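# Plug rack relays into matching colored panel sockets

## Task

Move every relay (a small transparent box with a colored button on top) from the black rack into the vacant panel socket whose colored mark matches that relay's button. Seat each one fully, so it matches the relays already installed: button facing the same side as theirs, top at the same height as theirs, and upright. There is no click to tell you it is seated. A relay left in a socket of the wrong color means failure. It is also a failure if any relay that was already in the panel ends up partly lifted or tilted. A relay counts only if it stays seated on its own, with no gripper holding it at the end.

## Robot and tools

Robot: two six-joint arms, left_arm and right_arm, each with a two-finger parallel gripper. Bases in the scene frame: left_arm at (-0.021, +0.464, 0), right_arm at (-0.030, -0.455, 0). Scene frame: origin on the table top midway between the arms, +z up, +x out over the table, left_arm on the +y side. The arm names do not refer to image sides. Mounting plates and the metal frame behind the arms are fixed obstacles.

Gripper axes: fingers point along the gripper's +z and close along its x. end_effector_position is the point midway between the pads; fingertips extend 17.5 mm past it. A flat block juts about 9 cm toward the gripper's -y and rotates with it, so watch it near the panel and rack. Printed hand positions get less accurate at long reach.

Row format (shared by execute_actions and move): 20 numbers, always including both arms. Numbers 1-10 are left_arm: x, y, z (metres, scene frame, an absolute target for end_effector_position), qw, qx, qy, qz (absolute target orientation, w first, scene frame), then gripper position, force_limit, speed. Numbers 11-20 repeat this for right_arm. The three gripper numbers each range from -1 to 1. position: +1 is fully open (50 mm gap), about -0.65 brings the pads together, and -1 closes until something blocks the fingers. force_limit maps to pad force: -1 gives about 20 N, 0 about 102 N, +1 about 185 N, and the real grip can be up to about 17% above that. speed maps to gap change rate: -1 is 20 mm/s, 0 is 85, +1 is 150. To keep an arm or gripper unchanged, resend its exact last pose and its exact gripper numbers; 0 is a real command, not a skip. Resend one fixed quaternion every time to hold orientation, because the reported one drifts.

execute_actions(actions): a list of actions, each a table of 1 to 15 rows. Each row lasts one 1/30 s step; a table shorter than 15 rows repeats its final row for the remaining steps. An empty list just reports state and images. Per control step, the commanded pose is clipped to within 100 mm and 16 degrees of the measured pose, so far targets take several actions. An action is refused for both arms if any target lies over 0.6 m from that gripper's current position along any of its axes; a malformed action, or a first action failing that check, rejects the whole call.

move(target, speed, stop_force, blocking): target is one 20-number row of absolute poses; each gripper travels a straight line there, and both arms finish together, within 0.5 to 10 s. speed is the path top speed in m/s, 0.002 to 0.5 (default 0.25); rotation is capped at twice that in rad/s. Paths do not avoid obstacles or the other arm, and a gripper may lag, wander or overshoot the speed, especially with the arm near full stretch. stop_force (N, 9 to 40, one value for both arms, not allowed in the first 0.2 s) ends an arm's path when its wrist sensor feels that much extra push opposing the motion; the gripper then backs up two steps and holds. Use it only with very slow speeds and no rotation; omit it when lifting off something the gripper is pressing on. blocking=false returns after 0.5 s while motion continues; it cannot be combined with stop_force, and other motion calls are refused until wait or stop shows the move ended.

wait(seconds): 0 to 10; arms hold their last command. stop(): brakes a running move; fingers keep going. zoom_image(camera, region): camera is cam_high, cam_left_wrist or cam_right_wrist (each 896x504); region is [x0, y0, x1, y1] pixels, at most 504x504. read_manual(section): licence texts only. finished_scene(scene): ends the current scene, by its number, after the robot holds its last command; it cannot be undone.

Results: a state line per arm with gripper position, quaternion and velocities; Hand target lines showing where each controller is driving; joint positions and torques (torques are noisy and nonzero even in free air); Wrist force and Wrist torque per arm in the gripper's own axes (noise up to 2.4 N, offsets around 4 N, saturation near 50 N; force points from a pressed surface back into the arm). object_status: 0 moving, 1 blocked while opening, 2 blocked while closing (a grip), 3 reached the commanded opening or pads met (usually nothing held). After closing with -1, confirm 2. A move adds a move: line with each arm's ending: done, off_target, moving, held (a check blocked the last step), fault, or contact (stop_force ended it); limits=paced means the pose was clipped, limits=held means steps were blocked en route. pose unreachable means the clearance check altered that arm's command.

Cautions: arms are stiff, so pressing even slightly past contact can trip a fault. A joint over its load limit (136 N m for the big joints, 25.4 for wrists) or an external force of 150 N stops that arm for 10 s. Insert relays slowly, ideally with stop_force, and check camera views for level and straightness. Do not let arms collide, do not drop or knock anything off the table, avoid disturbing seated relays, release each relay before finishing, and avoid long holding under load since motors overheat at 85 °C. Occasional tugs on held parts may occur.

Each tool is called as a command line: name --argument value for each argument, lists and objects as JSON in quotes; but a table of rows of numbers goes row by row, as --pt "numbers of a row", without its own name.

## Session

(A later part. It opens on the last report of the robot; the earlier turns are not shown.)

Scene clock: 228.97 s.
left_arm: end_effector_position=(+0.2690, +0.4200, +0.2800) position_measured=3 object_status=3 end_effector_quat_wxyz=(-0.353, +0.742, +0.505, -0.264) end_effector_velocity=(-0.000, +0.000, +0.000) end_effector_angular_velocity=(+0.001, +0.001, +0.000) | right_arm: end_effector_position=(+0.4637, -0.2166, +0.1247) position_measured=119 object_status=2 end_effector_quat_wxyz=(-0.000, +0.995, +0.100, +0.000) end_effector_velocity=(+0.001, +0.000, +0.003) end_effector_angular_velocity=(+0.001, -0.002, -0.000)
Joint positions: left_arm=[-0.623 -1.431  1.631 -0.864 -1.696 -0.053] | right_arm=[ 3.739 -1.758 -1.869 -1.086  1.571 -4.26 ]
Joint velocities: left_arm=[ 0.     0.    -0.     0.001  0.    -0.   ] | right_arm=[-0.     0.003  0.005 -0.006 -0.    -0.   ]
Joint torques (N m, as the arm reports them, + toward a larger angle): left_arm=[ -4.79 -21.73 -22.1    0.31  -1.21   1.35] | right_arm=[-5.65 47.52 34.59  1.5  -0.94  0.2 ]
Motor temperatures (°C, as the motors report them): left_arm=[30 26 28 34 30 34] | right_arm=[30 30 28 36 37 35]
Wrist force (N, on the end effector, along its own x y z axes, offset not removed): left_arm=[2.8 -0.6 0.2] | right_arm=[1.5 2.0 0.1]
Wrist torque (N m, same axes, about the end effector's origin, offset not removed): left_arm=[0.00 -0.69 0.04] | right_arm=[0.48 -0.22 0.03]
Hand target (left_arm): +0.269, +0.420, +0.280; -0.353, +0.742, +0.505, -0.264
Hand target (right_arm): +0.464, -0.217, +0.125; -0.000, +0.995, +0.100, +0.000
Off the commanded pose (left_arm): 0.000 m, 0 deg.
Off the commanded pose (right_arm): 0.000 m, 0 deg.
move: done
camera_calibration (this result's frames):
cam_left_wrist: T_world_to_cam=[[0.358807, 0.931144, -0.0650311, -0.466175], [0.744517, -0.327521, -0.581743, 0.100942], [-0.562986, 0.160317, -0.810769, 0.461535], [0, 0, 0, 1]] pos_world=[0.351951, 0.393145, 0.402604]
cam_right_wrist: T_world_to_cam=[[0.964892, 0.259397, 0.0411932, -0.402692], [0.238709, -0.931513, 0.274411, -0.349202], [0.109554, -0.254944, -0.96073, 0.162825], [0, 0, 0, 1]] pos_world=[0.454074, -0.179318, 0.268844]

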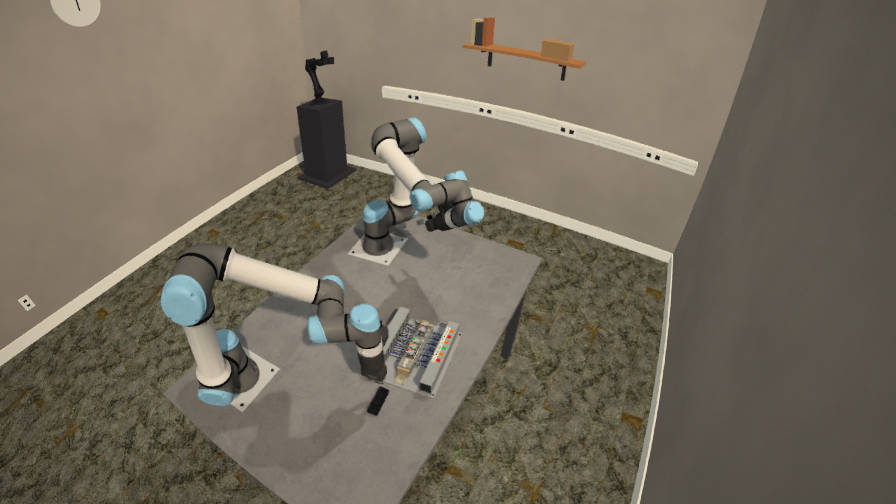

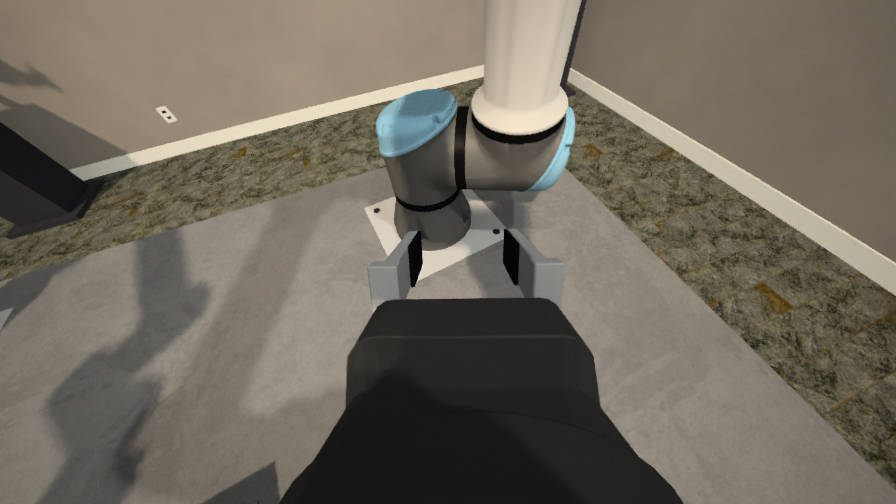

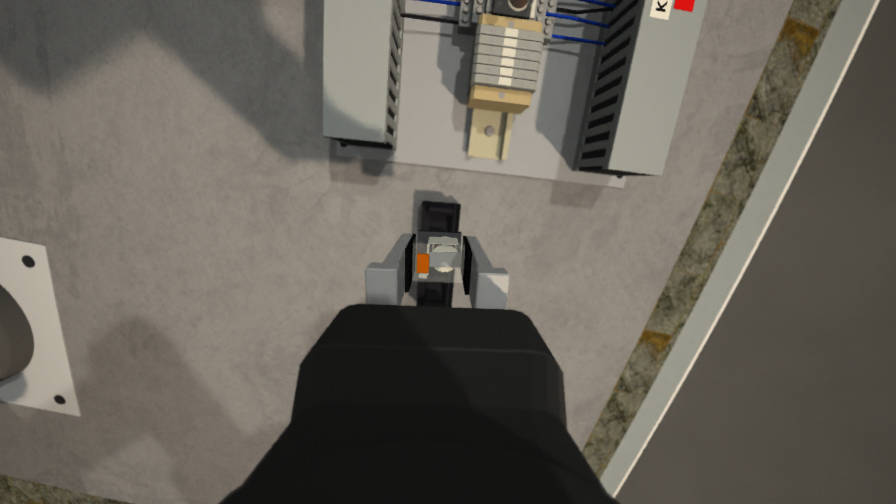

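move --target '[0.269,0.42,0.28,-0.353,0.742,0.505,-0.264,1,0,0, 0.4606,0.0438,0.13,0,0.9969,0.0785,0,-1,-0.3,0]' --speed 0.4

move --target '[0.269,0.42,0.28,-0.353,0.742,0.505,-0.264,1,0,0, 0.4606,0.0438,0.078,0,0.9969,0.0785,0,-1,-0.3,0]' --speed 0.1

zoom_image --camera "cam_right_wrist" --region '[360,120,520,310]'

Scene clock: 233.50 s.
left_arm: end_effector_position=(+0.2690, +0.4200, +0.2800) position_measured=3 object_status=3 end_effector_quat_wxyz=(-0.353, +0.742, +0.505, -0.264) end_effector_velocity=(+0.000, -0.000, +0.000) end_effector_angular_velocity=(+0.000, -0.000, -0.001) | right_arm: end_effector_position=(+0.4608, +0.0434, +0.1297) position_measured=119 object_status=2 end_effector_quat_wxyz=(+0.000, +0.997, +0.079, +0.000) end_effector_velocity=(+0.001, +0.002, -0.000) end_effector_angular_velocity=(-0.002, +0.001, -0.001)
Joint positions: left_arm=[-0.623 -1.431  1.631 -0.864 -1.696 -0.053] | right_arm=[ 4.045 -2.069 -1.42  -1.224  1.57  -3.91 ]
Joint velocities: left_arm=[-0.     0.    -0.001  0.001  0.    -0.   ] | right_arm=[ 0.001 -0.006  0.01  -0.006 -0.     0.002]
Joint torques (N m, as the arm reports them, + toward a larger angle): left_arm=[ -5.28 -21.67 -20.82   0.07  -0.87   1.25] | right_arm=[14.   34.08 33.99  1.9  -1.15  2.63]
Motor temperatures (°C, as the motors report them): left_arm=[30 26 28 34 30 34] | right_arm=[30 30 28 36 37 35]
Wrist force (N, on the end effector, along its own x y z axes, offset not removed): left_arm=[2.8 -1.3 0.2] | right_arm=[0.7 0.6 0.2]
Wrist torque (N m, same axes, about the end effector's origin, offset not removed): left_arm=[-0.11 -0.67 0.11] | right_arm=[0.12 -0.12 -0.02]
Hand target (left_arm): +0.269, +0.420, +0.280; -0.353, +0.742, +0.505, -0.264
Hand target (right_arm): +0.461, +0.044, +0.130; +0.000, +0.997, +0.079, +0.000
Off the commanded pose (left_arm): 0.000 m, 0 deg.
Off the commanded pose (right_arm): 0.000 m, 0 deg.
move: done
camera_calibration (this result's frames):
cam_left_wrist: T_world_to_cam=[[0.358807, 0.931144, -0.0650312, -0.466175], [0.744517, -0.327521, -0.581743, 0.100942], [-0.562985, 0.160317, -0.810769, 0.461535], [0, 0, 0, 1]] pos_world=[0.351951, 0.393145, 0.402604]
cam_right_wrist: T_world_to_cam=[[0.975269, 0.217116, 0.0413742, -0.470562], [0.197792, -0.940875, 0.275013, -0.0885073], [0.0986375, -0.260028, -0.96055, 0.239492], [0, 0, 0, 1]] pos_world=[0.452808, 0.0811668, 0.273854]

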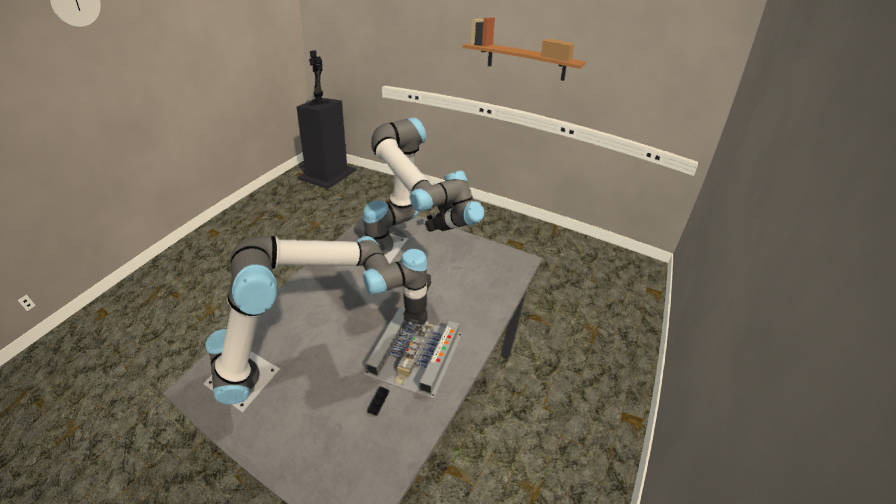

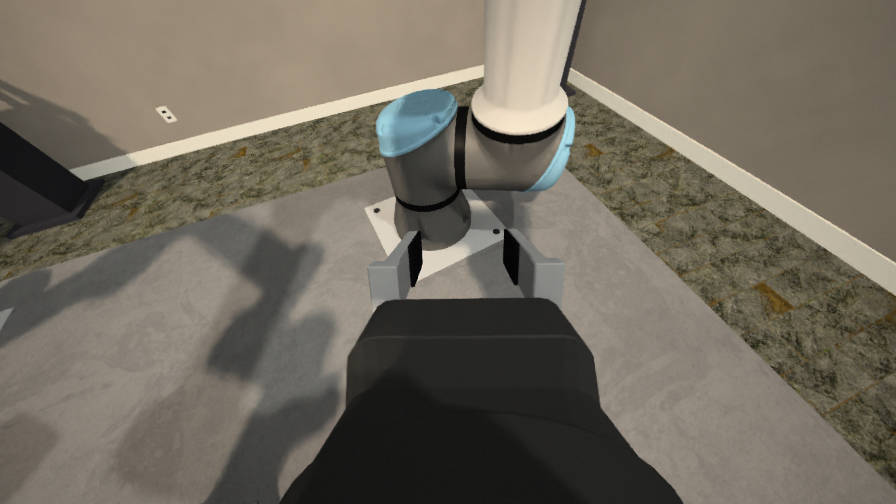

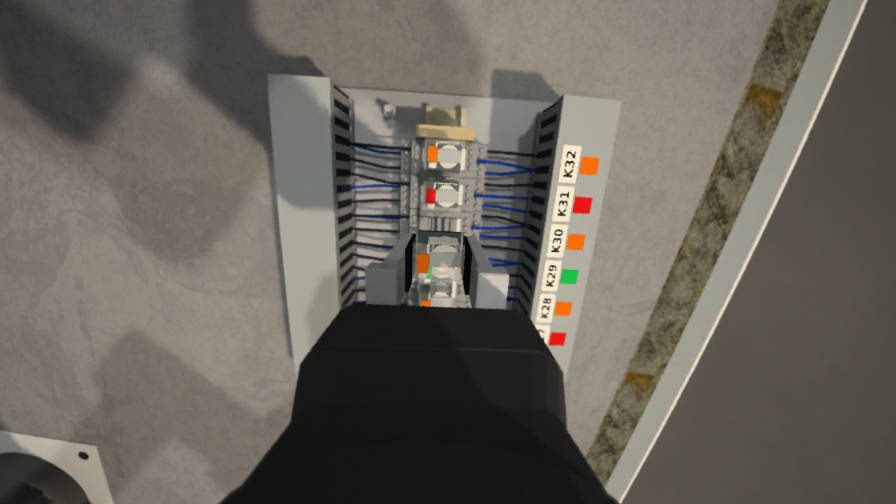

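Scene clock: 234.50 s.
left_arm: end_effector_position=(+0.2690, +0.4200, +0.2800) position_measured=3 object_status=3 end_effector_quat_wxyz=(-0.353, +0.742, +0.505, -0.264) end_effector_velocity=(+0.000, +0.000, -0.000) end_effector_angular_velocity=(+0.000, -0.000, -0.001) | right_arm: end_effector_position=(+0.4605, +0.0437, +0.0783) position_measured=119 object_status=2 end_effector_quat_wxyz=(+0.000, +0.997, +0.079, -0.000) end_effector_velocity=(-0.000, -0.000, -0.002) end_effector_angular_velocity=(-0.000, +0.000, +0.000)
Joint positions: left_arm=[-0.623 -1.431  1.631 -0.864 -1.696 -0.053] | right_arm=[ 4.046 -2.117 -1.486 -1.109  1.571 -3.91 ]
Joint velocities: left_arm=[ 0.    -0.     0.    -0.001  0.001  0.   ] | right_arm=[ 0.    -0.002 -0.003  0.004  0.    -0.   ]
Joint torques (N m, as the arm reports them, + toward a larger angle): left_arm=[ -4.49 -20.95 -20.69   0.34  -0.9    1.17] | right_arm=[13.78 33.59 12.27  4.96  1.29  2.57]
Motor temperatures (°C, as the motors report them): left_arm=[30 26 28 34 30 34] | right_arm=[30 30 28 36 37 35]
Wrist force (N, on the end effector, along its own x y z axes, offset not removed): left_arm=[2.4 0.6 0.5] | right_arm=[1.1 1.8 0.7]
Wrist torque (N m, same axes, about the end effector's origin, offset not removed): left_arm=[0.17 -0.65 -0.05] | right_arm=[0.31 -0.19 -0.04]
Hand target (left_arm): +0.269, +0.420, +0.280; -0.353, +0.742, +0.505, -0.264
Hand target (right_arm): +0.461, +0.044, +0.078; +0.000, +0.997, +0.079, -0.000
Off the commanded pose (left_arm): 0.000 m, 0 deg.
Off the commanded pose (right_arm): 0.000 m, 0 deg.
move: done
camera_calibration (this result's frames):
cam_left_wrist: T_world_to_cam=[[0.358807, 0.931144, -0.0650311, -0.466175], [0.744517, -0.327521, -0.581743, 0.100942], [-0.562985, 0.160317, -0.810769, 0.461535], [0, 0, 0, 1]] pos_world=[0.351951, 0.393145, 0.402604]
cam_right_wrist: T_world_to_cam=[[0.975294, 0.217056, 0.0411018, -0.468194], [0.197862, -0.941022, 0.27446, -0.0740578], [0.0982508, -0.259546, -0.96072, 0.190333], [0, 0, 0, 1]] pos_world=[0.452579, 0.0813345, 0.222426]

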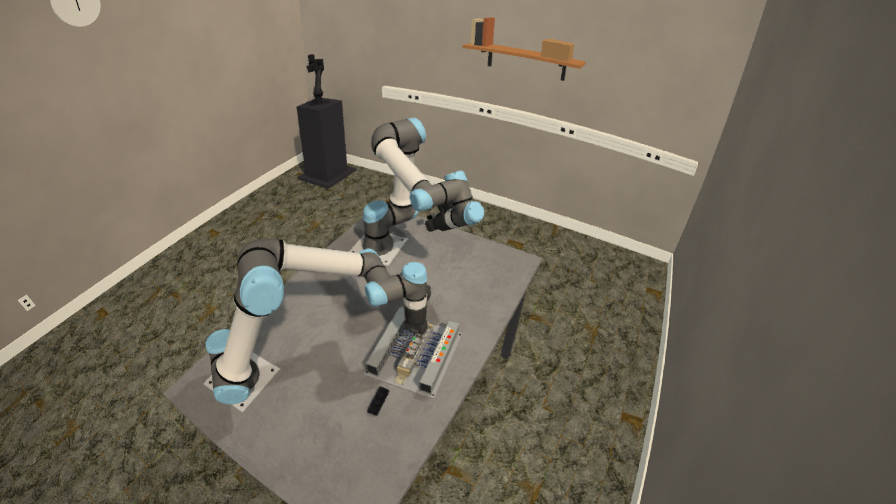

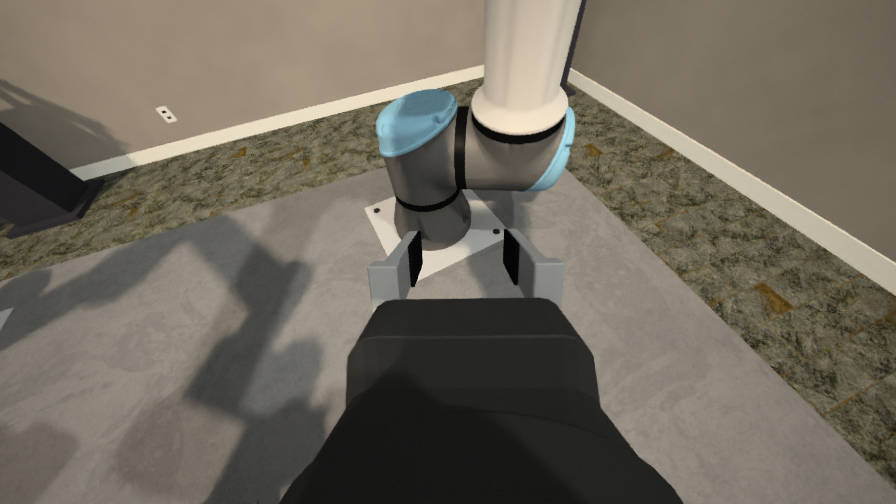

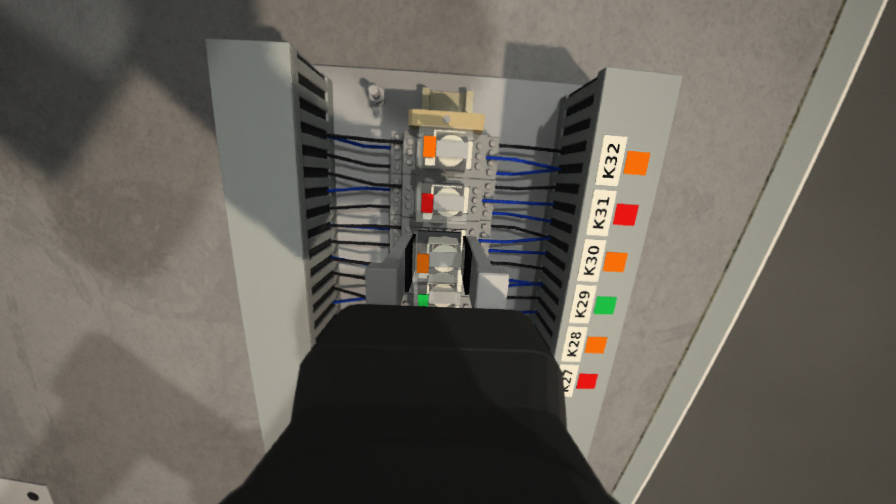

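Region (360, 120, 520, 310) of cam_right_wrist's 896x504 image, scaled by 2.653, with more detail than that image has; it fills the left 424 columns of this view, and the rest is white.

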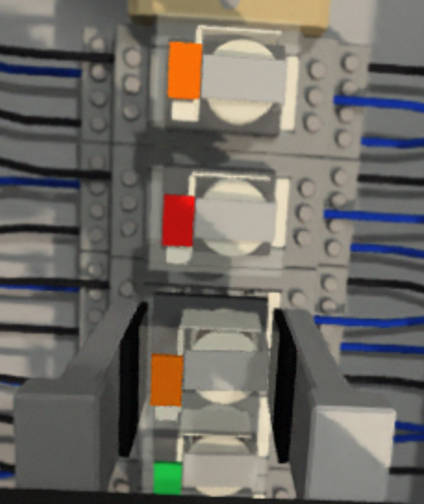

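move --target '[0.269,0.42,0.28,-0.353,0.742,0.505,-0.264,1,0,0, 0.4605,0.0443,0.074,0,0.9969,0.0785,0,-1,-0.3,0]' --speed 0.02

move --target '[0.269,0.42,0.28,-0.353,0.742,0.505,-0.264,1,0,0, 0.4605,0.0443,0.066,0,0.9969,0.0785,0,-1,-0.3,0]' --speed 0.005 --stop_force 12

zoom_image --camera "cam_right_wrist" --region '[360,120,520,310]'

Scene clock: 241.13 s.
left_arm: end_effector_position=(+0.2690, +0.4200, +0.2800) position_measured=3 object_status=3 end_effector_quat_wxyz=(-0.353, +0.742, +0.505, -0.264) end_effector_velocity=(-0.000, +0.000, +0.000) end_effector_angular_velocity=(-0.000, +0.000, +0.000) | right_arm: end_effector_position=(+0.4605, +0.0443, +0.0742) position_measured=119 object_status=2 end_effector_quat_wxyz=(+0.000, +0.997, +0.079, -0.000) end_effector_velocity=(-0.000, +0.000, -0.001) end_effector_angular_velocity=(+0.001, -0.000, -0.000)
Joint positions: left_arm=[-0.623 -1.431  1.631 -0.864 -1.696 -0.053] | right_arm=[ 4.046 -2.122 -1.49  -1.101  1.571 -3.909]
Joint velocities: left_arm=[ 0. -0.  0.  0. -0.  0.] | right_arm=[ 0.    -0.001 -0.002  0.004  0.     0.   ]
Joint torques (N m, as the arm reports them, + toward a larger angle): left_arm=[ -5.34 -21.99 -21.04   0.14  -0.88   1.23] | right_arm=[14.19 36.15 12.05  4.77  1.38  2.46]
Motor temperatures (°C, as the motors report them): left_arm=[30 26 28 34 30 34] | right_arm=[30 30 28 36 37 35]
Wrist force (N, on the end effector, along its own x y z axes, offset not removed): left_arm=[2.1 0.0 1.8] | right_arm=[0.9 0.7 -1.1]
Wrist torque (N m, same axes, about the end effector's origin, offset not removed): left_arm=[0.14 -0.51 0.10] | right_arm=[0.14 -0.17 0.02]
Hand target (left_arm): +0.269, +0.420, +0.280; -0.353, +0.742, +0.505, -0.264
Hand target (right_arm): +0.460, +0.044, +0.074; +0.000, +0.997, +0.079, -0.000
Off the commanded pose (left_arm): 0.000 m, 0 deg.
Off the commanded pose (right_arm): 0.000 m, 0 deg.
move: done
camera_calibration (this result's frames):
cam_left_wrist: T_world_to_cam=[[0.358807, 0.931144, -0.0650311, -0.466175], [0.744516, -0.327521, -0.581743, 0.100942], [-0.562986, 0.160317, -0.810769, 0.461535], [0, 0, 0, 1]] pos_world=[0.351951, 0.393145, 0.402604]
cam_right_wrist: T_world_to_cam=[[0.975293, 0.217054, 0.0411176, -0.468129], [0.197858, -0.941028, 0.274444, -0.072381], [0.0982619, -0.259528, -0.960724, 0.186549], [0, 0, 0, 1]] pos_world=[0.452553, 0.0819114, 0.218335]

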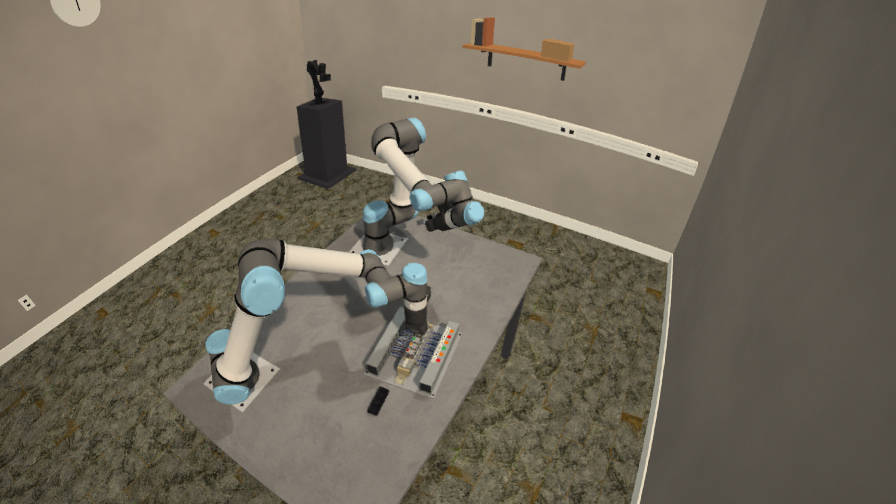

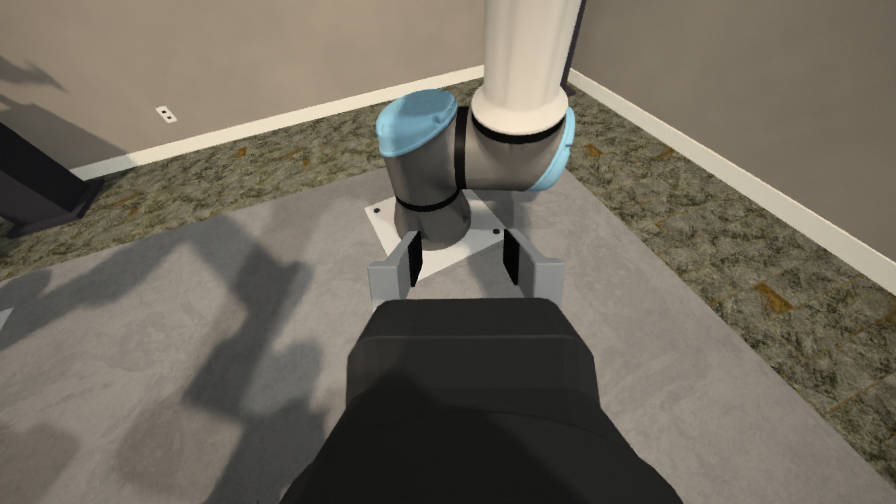

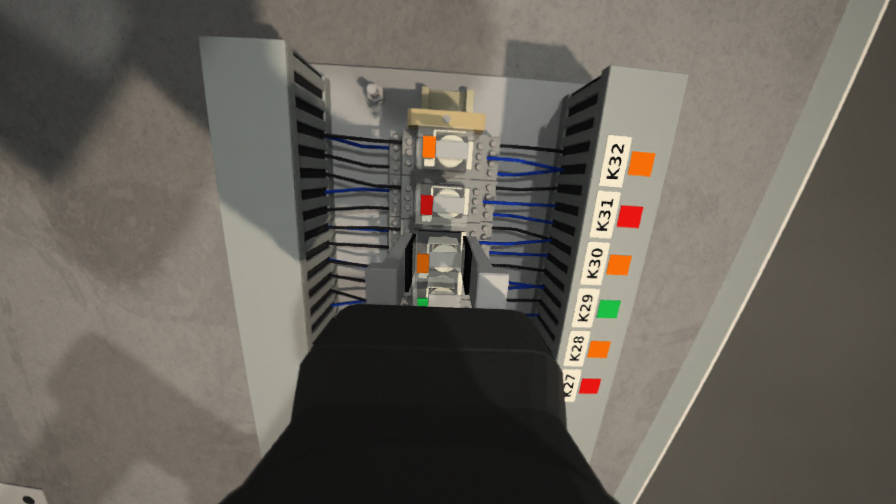

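Scene clock: 242.57 s.
left_arm: end_effector_position=(+0.2690, +0.4200, +0.2800) position_measured=3 object_status=3 end_effector_quat_wxyz=(-0.353, +0.742, +0.505, -0.264) end_effector_velocity=(+0.000, +0.000, +0.000) end_effector_angular_velocity=(+0.001, -0.000, -0.000) | right_arm: end_effector_position=(+0.4605, +0.0442, +0.0688) position_measured=119 object_status=2 end_effector_quat_wxyz=(+0.000, +0.997, +0.078, -0.000) end_effector_velocity=(-0.000, -0.001, +0.000) end_effector_angular_velocity=(-0.002, +0.002, -0.000)
Joint positions: left_arm=[-0.623 -1.431  1.631 -0.864 -1.696 -0.053] | right_arm=[ 4.046 -2.128 -1.496 -1.089  1.571 -3.909]
Joint velocities: left_arm=[-0.    -0.    -0.001  0.001  0.001 -0.001] | right_arm=[-0.     0.     0.001 -0.004  0.     0.   ]
Joint torques (N m, as the arm reports them, + toward a larger angle): left_arm=[ -5.4  -21.04 -21.68   0.21  -0.93   1.2 ] | right_arm=[14.09 47.93 24.04 -1.18  1.5   2.18]
Motor temperatures (°C, as the motors report them): left_arm=[30 26 28 34 30 34] | right_arm=[30 30 28 36 37 35]
Wrist force (N, on the end effector, along its own x y z axes, offset not removed): left_arm=[1.8 -1.3 -0.8] | right_arm=[7.4 0.8 -18.3]
Wrist torque (N m, same axes, about the end effector's origin, offset not removed): left_arm=[-0.15 -0.47 0.06] | right_arm=[0.20 -0.36 0.07]
Hand target (left_arm): +0.269, +0.420, +0.280; -0.353, +0.742, +0.505, -0.264
Hand target (right_arm): +0.461, +0.044, +0.069; -0.000, +0.997, +0.078, +0.000
Off the commanded pose (left_arm): 0.000 m, 0 deg.
Off the commanded pose (right_arm): 0.003 m, 0 deg.
move: contact (right_arm)
camera_calibration (this result's frames):
cam_left_wrist: T_world_to_cam=[[0.358807, 0.931144, -0.0650313, -0.466175], [0.744517, -0.327521, -0.581743, 0.100942], [-0.562985, 0.160316, -0.810769, 0.461535], [0, 0, 0, 1]] pos_world=[0.351951, 0.393145, 0.402604]
cam_right_wrist: T_world_to_cam=[[0.975301, 0.217046, 0.0409889, -0.467859], [0.197871, -0.940991, 0.274558, -0.0709458], [0.0981619, -0.259666, -0.960696, 0.181403], [0, 0, 0, 1]] pos_world=[0.452535, 0.0818917, 0.212929]

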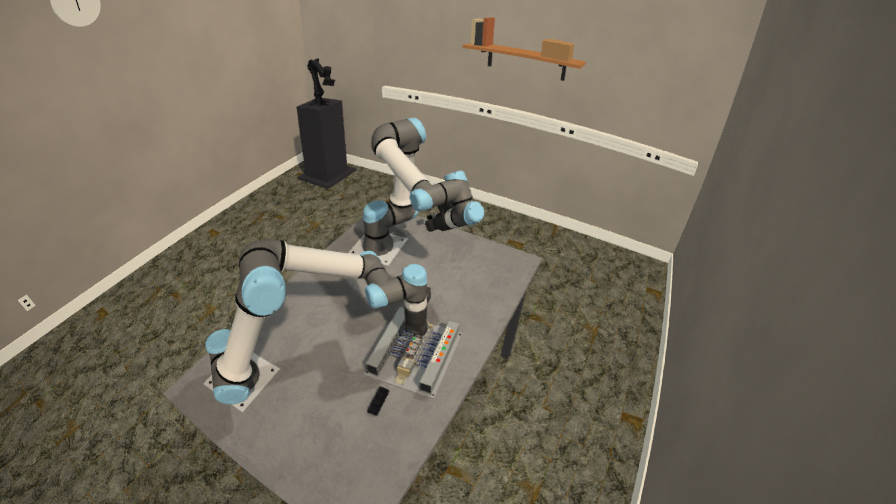

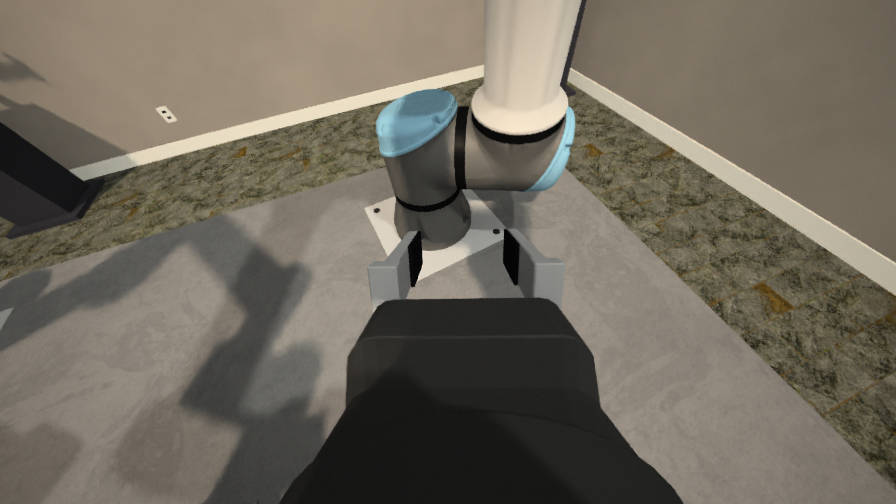

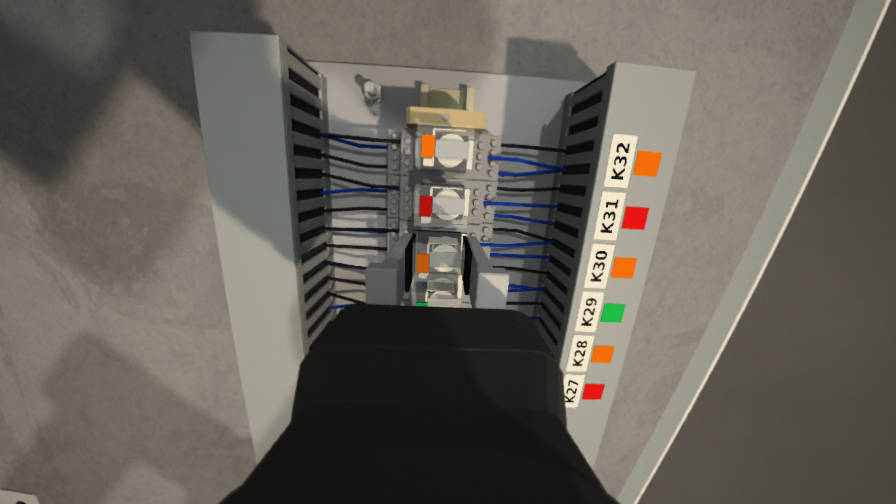

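Region (360, 120, 520, 310) of cam_right_wrist's 896x504 image, scaled by 2.653, with more detail than that image has; it fills the left 424 columns of this view, and the rest is white.

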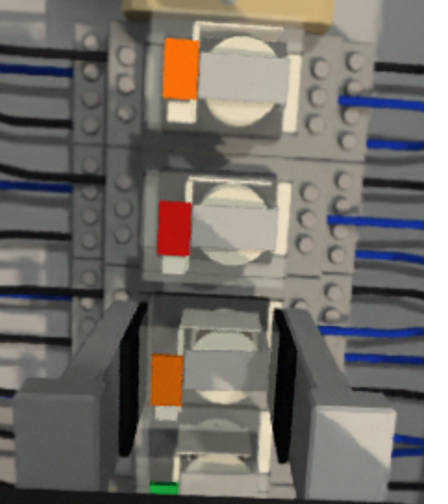

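Matches K27's contact view (174,228). Push.

move --target '[0.269,0.42,0.28,-0.353,0.742,0.505,-0.264,1,0,0, 0.4605,0.0443,0.060,0,0.9969,0.0785,0,-1,-0.3,0]' --speed 0.003 --stop_force 38

zoom_image --camera "cam_right_wrist" --region '[360,120,520,310]'

Scene clock: 246.43 s.
left_arm: end_effector_position=(+0.2690, +0.4200, +0.2800) position_measured=3 object_status=3 end_effector_quat_wxyz=(-0.353, +0.742, +0.505, -0.264) end_effector_velocity=(+0.000, -0.000, +0.000) end_effector_angular_velocity=(-0.000, -0.001, +0.000) | right_arm: end_effector_position=(+0.4605, +0.0443, +0.0642) position_measured=119 object_status=2 end_effector_quat_wxyz=(-0.000, +0.997, +0.078, +0.000) end_effector_velocity=(-0.001, -0.001, -0.001) end_effector_angular_velocity=(-0.003, +0.002, -0.000)
Joint positions: left_arm=[-0.623 -1.431  1.631 -0.864 -1.696 -0.053] | right_arm=[ 4.046 -2.133 -1.5   -1.079  1.571 -3.909]
Joint velocities: left_arm=[ 0.    -0.    -0.002  0.001  0.    -0.   ] | right_arm=[-0.    -0.001 -0.    -0.003  0.    -0.   ]
Joint torques (N m, as the arm reports them, + toward a larger angle): left_arm=[ -4.74 -21.73 -21.54   0.02  -0.87   1.2 ] | right_arm=[14.83 18.24  6.19 -1.87  0.36  1.67]
Motor temperatures (°C, as the motors report them): left_arm=[30 26 28 34 30 34] | right_arm=[30 30 28 36 37 35]
Wrist force (N, on the end effector, along its own x y z axes, offset not removed): left_arm=[3.0 -0.5 0.4] | right_arm=[-2.1 5.2 -44.0]
Wrist torque (N m, same axes, about the end effector's origin, offset not removed): left_arm=[0.03 -0.65 0.04] | right_arm=[0.08 -0.33 0.08]
Hand target (left_arm): +0.269, +0.420, +0.280; -0.353, +0.742, +0.505, -0.264
Hand target (right_arm): +0.461, +0.044, +0.064; -0.000, +0.997, +0.078, +0.000
Off the commanded pose (left_arm): 0.000 m, 0 deg.
Off the commanded pose (right_arm): 0.004 m, 0 deg.
move: contact (right_arm)
camera_calibration (this result's frames):
cam_left_wrist: T_world_to_cam=[[0.358807, 0.931144, -0.0650311, -0.466175], [0.744517, -0.327521, -0.581743, 0.100942], [-0.562986, 0.160317, -0.810769, 0.461535], [0, 0, 0, 1]] pos_world=[0.351951, 0.393145, 0.402604]
cam_right_wrist: T_world_to_cam=[[0.975293, 0.217041, 0.0412023, -0.467734], [0.197833, -0.941061, 0.274345, -0.0696067], [0.0983181, -0.259416, -0.960748, 0.176979], [0, 0, 0, 1]] pos_world=[0.452547, 0.0819243, 0.2084]

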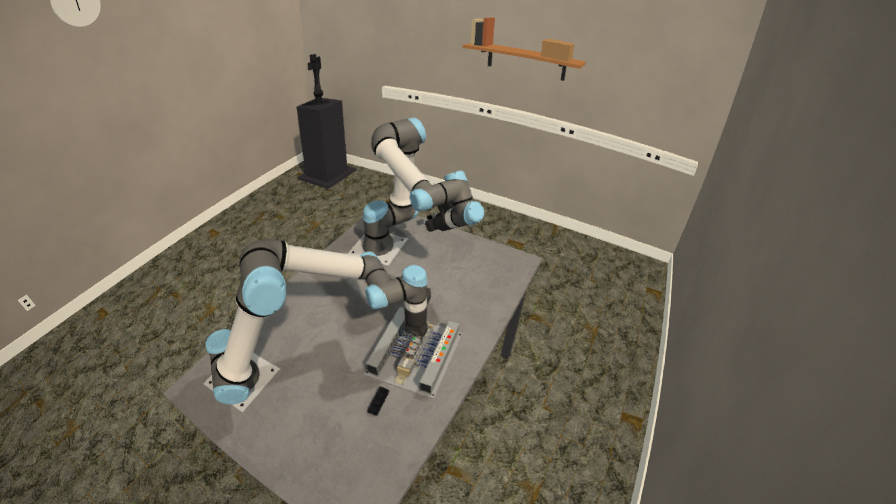

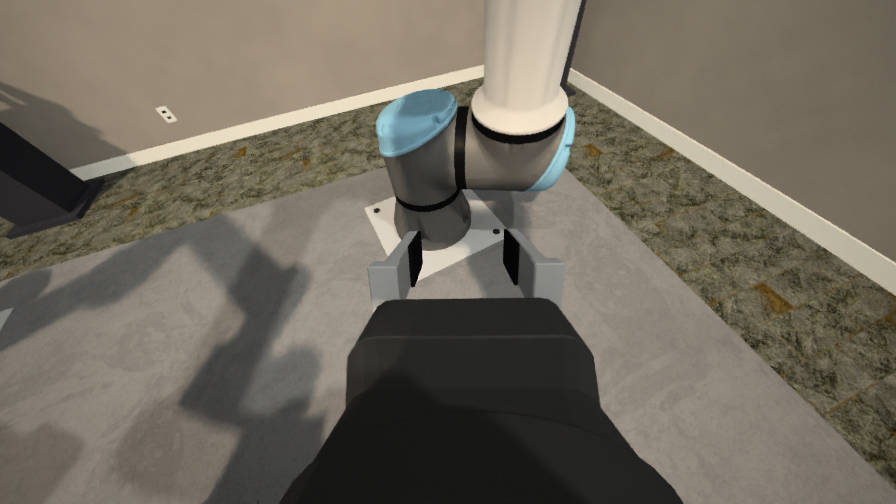

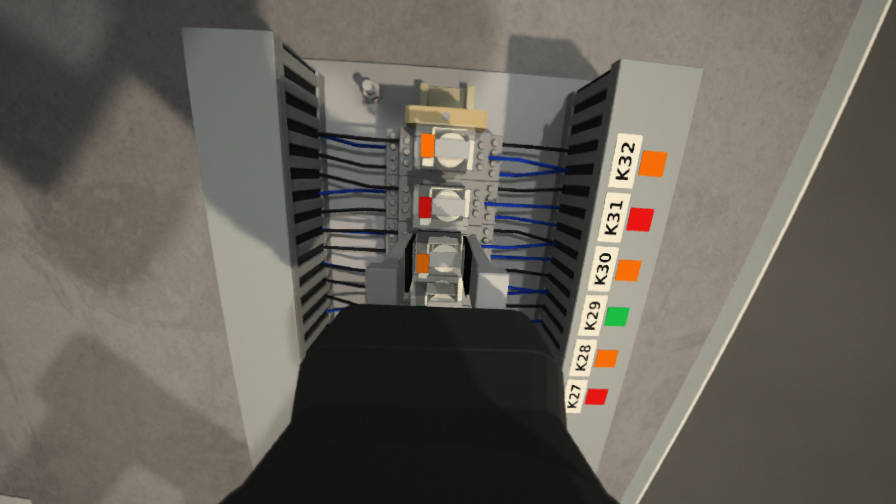

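Region (360, 120, 520, 310) of cam_right_wrist's 896x504 image, scaled by 2.653, with more detail than that image has; it fills the left 424 columns of this view, and the rest is white.

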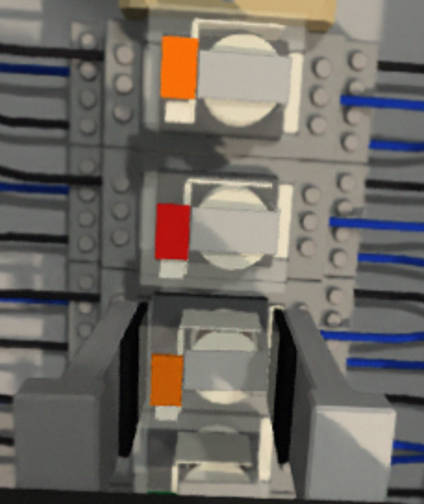

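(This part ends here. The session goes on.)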